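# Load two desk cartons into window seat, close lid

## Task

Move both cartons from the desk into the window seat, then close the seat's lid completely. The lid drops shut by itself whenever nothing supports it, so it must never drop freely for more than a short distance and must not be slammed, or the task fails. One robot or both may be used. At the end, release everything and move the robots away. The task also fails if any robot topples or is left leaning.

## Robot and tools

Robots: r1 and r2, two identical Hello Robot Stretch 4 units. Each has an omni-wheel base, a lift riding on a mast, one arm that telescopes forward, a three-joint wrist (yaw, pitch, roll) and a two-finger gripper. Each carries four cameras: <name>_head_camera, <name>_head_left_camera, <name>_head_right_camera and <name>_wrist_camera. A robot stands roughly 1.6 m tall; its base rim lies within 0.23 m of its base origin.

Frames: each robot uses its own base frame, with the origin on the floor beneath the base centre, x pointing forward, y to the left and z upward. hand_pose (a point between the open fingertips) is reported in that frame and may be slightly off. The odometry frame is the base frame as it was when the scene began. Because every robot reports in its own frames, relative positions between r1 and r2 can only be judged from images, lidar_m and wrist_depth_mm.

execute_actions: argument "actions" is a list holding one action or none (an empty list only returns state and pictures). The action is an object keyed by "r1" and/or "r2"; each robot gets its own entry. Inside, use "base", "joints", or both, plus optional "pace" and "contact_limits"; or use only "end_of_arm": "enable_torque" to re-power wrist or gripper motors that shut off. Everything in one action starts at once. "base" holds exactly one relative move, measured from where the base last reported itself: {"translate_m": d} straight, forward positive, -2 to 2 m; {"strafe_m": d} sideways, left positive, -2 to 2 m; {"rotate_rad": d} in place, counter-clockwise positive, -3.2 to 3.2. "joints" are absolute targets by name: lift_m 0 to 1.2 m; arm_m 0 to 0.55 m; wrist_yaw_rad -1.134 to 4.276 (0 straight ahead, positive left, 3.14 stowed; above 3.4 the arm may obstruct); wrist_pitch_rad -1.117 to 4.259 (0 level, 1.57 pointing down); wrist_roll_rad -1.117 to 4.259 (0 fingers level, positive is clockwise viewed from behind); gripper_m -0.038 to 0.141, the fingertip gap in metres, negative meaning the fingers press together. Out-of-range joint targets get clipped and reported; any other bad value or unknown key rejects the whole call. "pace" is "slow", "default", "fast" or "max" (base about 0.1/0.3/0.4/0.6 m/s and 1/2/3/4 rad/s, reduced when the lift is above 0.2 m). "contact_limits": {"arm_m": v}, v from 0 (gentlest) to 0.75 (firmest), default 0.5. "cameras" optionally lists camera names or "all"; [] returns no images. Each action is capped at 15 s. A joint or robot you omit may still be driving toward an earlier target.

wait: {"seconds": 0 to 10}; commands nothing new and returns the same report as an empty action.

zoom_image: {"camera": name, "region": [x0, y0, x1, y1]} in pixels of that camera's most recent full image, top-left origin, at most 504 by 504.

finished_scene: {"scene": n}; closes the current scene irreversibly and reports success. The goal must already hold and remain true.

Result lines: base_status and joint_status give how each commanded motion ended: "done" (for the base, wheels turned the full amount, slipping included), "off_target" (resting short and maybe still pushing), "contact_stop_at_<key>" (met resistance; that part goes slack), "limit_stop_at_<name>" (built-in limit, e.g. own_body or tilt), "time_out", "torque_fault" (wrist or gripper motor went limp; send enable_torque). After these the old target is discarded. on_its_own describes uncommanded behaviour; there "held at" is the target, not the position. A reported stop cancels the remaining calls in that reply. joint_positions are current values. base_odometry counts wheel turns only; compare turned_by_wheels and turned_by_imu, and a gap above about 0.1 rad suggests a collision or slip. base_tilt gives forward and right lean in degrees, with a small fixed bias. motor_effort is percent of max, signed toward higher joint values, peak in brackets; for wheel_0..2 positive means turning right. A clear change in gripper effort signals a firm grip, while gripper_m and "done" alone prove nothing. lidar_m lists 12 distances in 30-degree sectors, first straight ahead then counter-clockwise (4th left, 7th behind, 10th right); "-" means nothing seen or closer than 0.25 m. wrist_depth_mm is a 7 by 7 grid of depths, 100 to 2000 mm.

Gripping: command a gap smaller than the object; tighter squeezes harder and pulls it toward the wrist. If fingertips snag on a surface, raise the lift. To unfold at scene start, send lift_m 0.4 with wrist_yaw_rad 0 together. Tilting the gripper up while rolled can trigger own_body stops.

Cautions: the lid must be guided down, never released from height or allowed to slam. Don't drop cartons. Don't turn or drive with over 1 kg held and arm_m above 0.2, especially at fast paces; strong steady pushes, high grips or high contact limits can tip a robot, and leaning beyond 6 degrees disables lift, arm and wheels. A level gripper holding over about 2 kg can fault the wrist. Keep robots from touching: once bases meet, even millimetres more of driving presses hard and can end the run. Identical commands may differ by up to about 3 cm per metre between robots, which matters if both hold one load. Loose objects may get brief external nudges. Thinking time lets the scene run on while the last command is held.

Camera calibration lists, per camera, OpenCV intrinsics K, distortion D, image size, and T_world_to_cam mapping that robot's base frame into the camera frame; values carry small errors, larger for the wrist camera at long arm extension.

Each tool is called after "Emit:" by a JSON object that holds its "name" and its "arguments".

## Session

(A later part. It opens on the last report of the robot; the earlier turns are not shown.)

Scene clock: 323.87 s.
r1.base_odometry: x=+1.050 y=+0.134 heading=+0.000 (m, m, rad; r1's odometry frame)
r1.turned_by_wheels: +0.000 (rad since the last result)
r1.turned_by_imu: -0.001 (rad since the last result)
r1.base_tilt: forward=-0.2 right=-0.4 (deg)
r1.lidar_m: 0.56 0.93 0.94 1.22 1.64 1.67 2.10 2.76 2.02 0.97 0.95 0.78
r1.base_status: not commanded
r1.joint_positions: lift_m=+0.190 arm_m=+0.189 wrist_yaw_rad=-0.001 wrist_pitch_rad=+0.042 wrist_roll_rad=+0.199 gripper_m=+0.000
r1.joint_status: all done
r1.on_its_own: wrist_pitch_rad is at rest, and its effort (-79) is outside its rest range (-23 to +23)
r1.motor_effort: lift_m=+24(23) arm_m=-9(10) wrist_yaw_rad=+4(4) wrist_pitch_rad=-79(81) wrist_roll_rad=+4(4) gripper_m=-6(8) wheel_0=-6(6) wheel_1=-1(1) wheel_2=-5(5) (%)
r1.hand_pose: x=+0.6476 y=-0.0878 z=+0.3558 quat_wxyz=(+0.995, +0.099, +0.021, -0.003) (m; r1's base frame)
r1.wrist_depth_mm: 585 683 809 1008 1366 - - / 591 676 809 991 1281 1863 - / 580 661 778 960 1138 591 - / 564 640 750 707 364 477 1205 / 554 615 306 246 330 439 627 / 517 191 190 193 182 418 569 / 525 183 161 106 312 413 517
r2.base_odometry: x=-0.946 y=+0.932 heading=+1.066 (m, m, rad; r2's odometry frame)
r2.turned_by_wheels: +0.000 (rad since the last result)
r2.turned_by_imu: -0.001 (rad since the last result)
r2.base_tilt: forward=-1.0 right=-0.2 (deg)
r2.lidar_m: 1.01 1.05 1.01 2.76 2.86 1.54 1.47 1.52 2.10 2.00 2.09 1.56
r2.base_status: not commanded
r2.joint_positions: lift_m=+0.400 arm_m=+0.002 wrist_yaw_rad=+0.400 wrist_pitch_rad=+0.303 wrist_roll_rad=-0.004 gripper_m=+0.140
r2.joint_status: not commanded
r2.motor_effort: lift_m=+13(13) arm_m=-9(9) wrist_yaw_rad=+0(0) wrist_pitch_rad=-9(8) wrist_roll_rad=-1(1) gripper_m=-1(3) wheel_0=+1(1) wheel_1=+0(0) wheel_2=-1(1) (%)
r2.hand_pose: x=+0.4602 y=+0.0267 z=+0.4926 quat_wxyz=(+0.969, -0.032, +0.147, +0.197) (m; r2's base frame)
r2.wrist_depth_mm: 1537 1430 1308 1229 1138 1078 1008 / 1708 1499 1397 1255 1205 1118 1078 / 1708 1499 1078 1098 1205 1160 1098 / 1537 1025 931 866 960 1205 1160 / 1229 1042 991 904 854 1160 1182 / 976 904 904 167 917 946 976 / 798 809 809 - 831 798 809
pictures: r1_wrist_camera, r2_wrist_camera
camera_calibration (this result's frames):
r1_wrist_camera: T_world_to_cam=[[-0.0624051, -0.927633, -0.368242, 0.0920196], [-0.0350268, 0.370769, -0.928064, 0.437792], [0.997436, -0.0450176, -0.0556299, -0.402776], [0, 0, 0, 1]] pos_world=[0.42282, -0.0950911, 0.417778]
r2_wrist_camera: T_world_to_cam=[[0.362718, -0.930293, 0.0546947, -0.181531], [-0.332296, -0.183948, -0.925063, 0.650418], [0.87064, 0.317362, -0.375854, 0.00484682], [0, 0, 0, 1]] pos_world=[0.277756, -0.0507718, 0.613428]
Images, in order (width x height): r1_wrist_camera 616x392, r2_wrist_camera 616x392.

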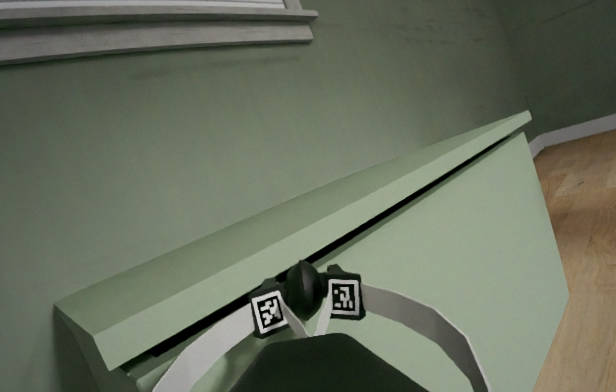

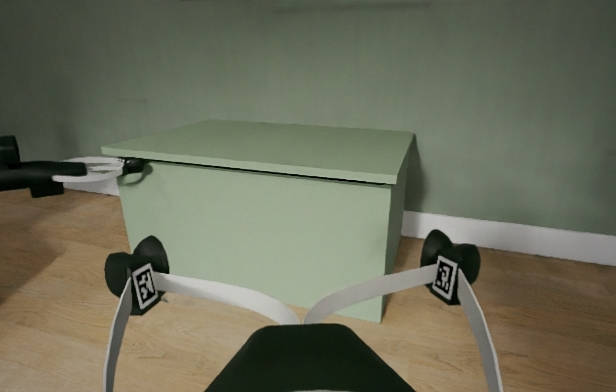

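Emit:
{"name": "execute_actions", "arguments": {"actions": [{"r1": {"joints": {"lift_m": 0.14}, "pace": "slow"}}], "cameras": ["r1_wrist_camera", "r2_wrist_camera"]}}

Scene clock: 327.10 s.
r1.base_odometry: x=+1.050 y=+0.134 heading=+0.000 (m, m, rad; r1's odometry frame)
r1.turned_by_wheels: +0.000 (rad since the last result)
r1.turned_by_imu: +0.000 (rad since the last result)
r1.base_tilt: forward=-0.1 right=-0.4 (deg)
r1.lidar_m: 0.60 0.94 0.96 1.20 1.64 1.68 2.11 2.76 2.05 0.99 0.98 0.76
r1.base_status: not commanded
r1.joint_positions: lift_m=+0.140 arm_m=+0.188 wrist_yaw_rad=+0.000 wrist_pitch_rad=+0.017 wrist_roll_rad=+0.200 gripper_m=+0.000
r1.joint_status: all done
r1.motor_effort: lift_m=+16(26) arm_m=-8(9) wrist_yaw_rad=+2(8) wrist_pitch_rad=-4(81) wrist_roll_rad=+2(4) gripper_m=-7(9) wheel_0=-4(6) wheel_1=-1(1) wheel_2=-4(5) (%)
r1.hand_pose: x=+0.6477 y=-0.0875 z=+0.3138 quat_wxyz=(+0.995, +0.100, +0.008, -0.001) (m; r1's base frame)
r1.wrist_depth_mm: 603 691 831 1025 1397 - - / 603 691 820 991 1281 1808 - / 585 668 788 960 1160 554 - / 569 647 759 477 336 462 1182 / 549 597 213 248 322 430 591 / 512 171 196 196 182 402 544 / 521 183 198 106 303 389 492
r2.base_odometry: x=-0.946 y=+0.932 heading=+1.066 (m, m, rad; r2's odometry frame)
r2.turned_by_wheels: +0.000 (rad since the last result)
r2.turned_by_imu: -0.001 (rad since the last result)
r2.base_tilt: forward=-1.0 right=-0.1 (deg)
r2.lidar_m: 1.01 1.06 1.01 2.76 2.85 1.52 1.46 1.54 2.11 2.01 2.08 1.56
r2.base_status: not commanded
r2.joint_positions: lift_m=+0.400 arm_m=+0.002 wrist_yaw_rad=+0.400 wrist_pitch_rad=+0.303 wrist_roll_rad=-0.004 gripper_m=+0.140
r2.joint_status: not commanded
r2.motor_effort: lift_m=+13(13) arm_m=-9(9) wrist_yaw_rad=+0(0) wrist_pitch_rad=-8(8) wrist_roll_rad=-1(2) gripper_m=+1(1) wheel_0=+1(1) wheel_1=-1(0) wheel_2=+0(0) (%)
r2.hand_pose: x=+0.4602 y=+0.0267 z=+0.4926 quat_wxyz=(+0.969, -0.032, +0.147, +0.197) (m; r2's base frame)
r2.wrist_depth_mm: 1537 1397 1308 1205 1160 1060 991 / 1618 1499 1397 1281 1205 1138 1042 / 1756 1576 1118 1138 1205 1182 1098 / 866 1008 946 854 931 1229 1160 / 1255 1042 1008 917 854 1182 1182 / 976 891 904 168 917 931 976 / 809 809 820 - 831 798 809
pictures: r1_wrist_camera, r2_wrist_camera
camera_calibration (this result's frames):
r1_wrist_camera: T_world_to_cam=[[-0.0523084, -0.927413, -0.370362, 0.070947], [-0.0122441, 0.371438, -0.928377, 0.384054], [0.998556, -0.0440272, -0.0307847, -0.41369], [0, 0, 0, 1]] pos_world=[0.421506, -0.0950686, 0.370088]
r2_wrist_camera: T_world_to_cam=[[0.362718, -0.930293, 0.0546944, -0.181531], [-0.332296, -0.183948, -0.925063, 0.650418], [0.87064, 0.317362, -0.375854, 0.00484685], [0, 0, 0, 1]] pos_world=[0.277756, -0.0507718, 0.613428]
Images, in order (width x height): r1_wrist_camera 616x392, r2_wrist_camera 616x392.

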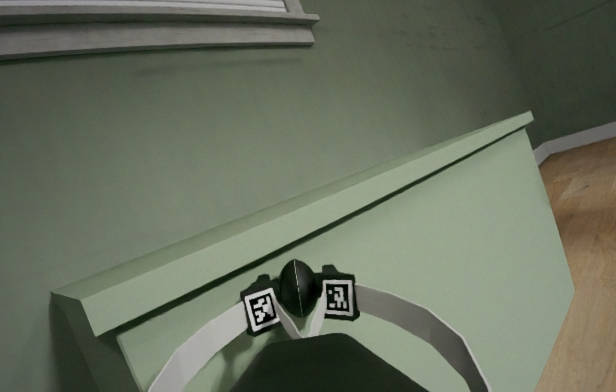

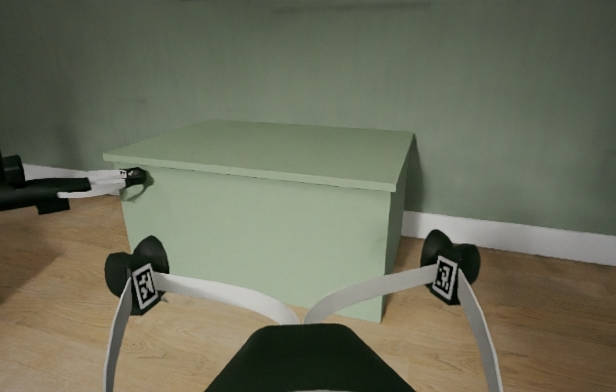

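Lid shut. Moving clear.

Emit:
{"name": "execute_actions", "arguments": {"actions": [{"r1": {"base": {"translate_m": -0.3}, "joints": {"arm_m": 0.05}}}], "cameras": ["r1_head_camera", "r2_wrist_camera"]}}

Scene clock: 332.07 s.
r1.base_odometry: x=+0.750 y=+0.134 heading=-0.001 (m, m, rad; r1's odometry frame)
r1.turned_by_wheels: +0.000 (rad since the last result)
r1.turned_by_imu: +0.000 (rad since the last result)
r1.base_tilt: forward=-0.4 right=-0.5 (deg)
r1.lidar_m: 0.89 1.17 1.20 1.48 1.45 1.47 1.87 2.53 1.86 2.21 1.09 1.15
r1.base_status: done
r1.joint_positions: lift_m=+0.140 arm_m=+0.051 wrist_yaw_rad=+0.000 wrist_pitch_rad=+0.016 wrist_roll_rad=+0.200 gripper_m=+0.000
r1.joint_status: all done
r1.motor_effort: lift_m=+16(16) arm_m=-8(9) wrist_yaw_rad=+1(2) wrist_pitch_rad=-8(10) wrist_roll_rad=+1(2) gripper_m=-4(7) wheel_0=-3(7) wheel_1=-5(4) wheel_2=+3(15) (%)
r1.hand_pose: x=+0.5108 y=-0.0874 z=+0.3138 quat_wxyz=(+0.995, +0.100, +0.008, -0.001) (m; r1's base frame)
r1.wrist_depth_mm: 904 1060 1281 1537 - - - / 904 1008 1205 1499 1921 - - / 878 991 1182 1430 1708 - - / 854 976 1138 788 904 1756 1308 / 831 931 676 683 866 1025 854 / 809 904 699 196 182 732 627 / 788 866 732 106 661 544 517
r2.base_odometry: x=-0.946 y=+0.932 heading=+1.066 (m, m, rad; r2's odometry frame)
r2.turned_by_wheels: +0.000 (rad since the last result)
r2.turned_by_imu: -0.001 (rad since the last result)
r2.base_tilt: forward=-1.0 right=-0.2 (deg)
r2.lidar_m: 0.99 1.04 1.06 1.09 2.87 1.53 1.46 1.53 2.12 2.02 2.08 1.55
r2.base_status: not commanded
r2.joint_positions: lift_m=+0.400 arm_m=+0.002 wrist_yaw_rad=+0.400 wrist_pitch_rad=+0.303 wrist_roll_rad=-0.004 gripper_m=+0.140
r2.joint_status: not commanded
r2.motor_effort: lift_m=+13(13) arm_m=-9(9) wrist_yaw_rad=+0(0) wrist_pitch_rad=-8(8) wrist_roll_rad=-2(0) gripper_m=-2(1) wheel_0=+1(1) wheel_1=+0(0) wheel_2=-1(0) (%)
r2.hand_pose: x=+0.4602 y=+0.0267 z=+0.4926 quat_wxyz=(+0.969, -0.032, +0.147, +0.197) (m; r2's base frame)
r2.wrist_depth_mm: 1576 1430 1308 1229 1118 1078 1008 / 1618 1499 1366 1281 1205 1118 1042 / 1808 1576 1118 1138 1229 1160 1078 / 1708 1025 931 854 931 1229 1160 / 1255 1060 991 904 854 1160 1160 / 991 891 891 167 917 917 991 / 798 809 820 - 820 809 820
pictures: r1_head_camera, r2_wrist_camera
camera_calibration (this result's frames):
r2_wrist_camera: T_world_to_cam=[[0.362718, -0.930293, 0.0546945, -0.181531], [-0.332296, -0.183948, -0.925063, 0.650418], [0.87064, 0.317362, -0.375854, 0.00484681], [0, 0, 0, 1]] pos_world=[0.277756, -0.0507718, 0.613428]
Images, in order (width x height): r1_head_camera 420x560, r2_wrist_camera 616x392.

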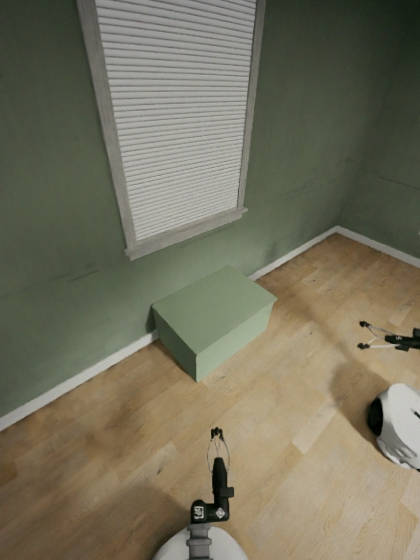

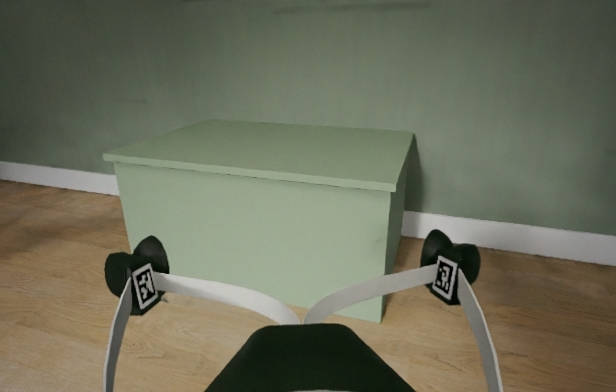

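Emit:
{"name": "finished_scene", "arguments": {"scene": 2}}

The scene is finished: the task was done.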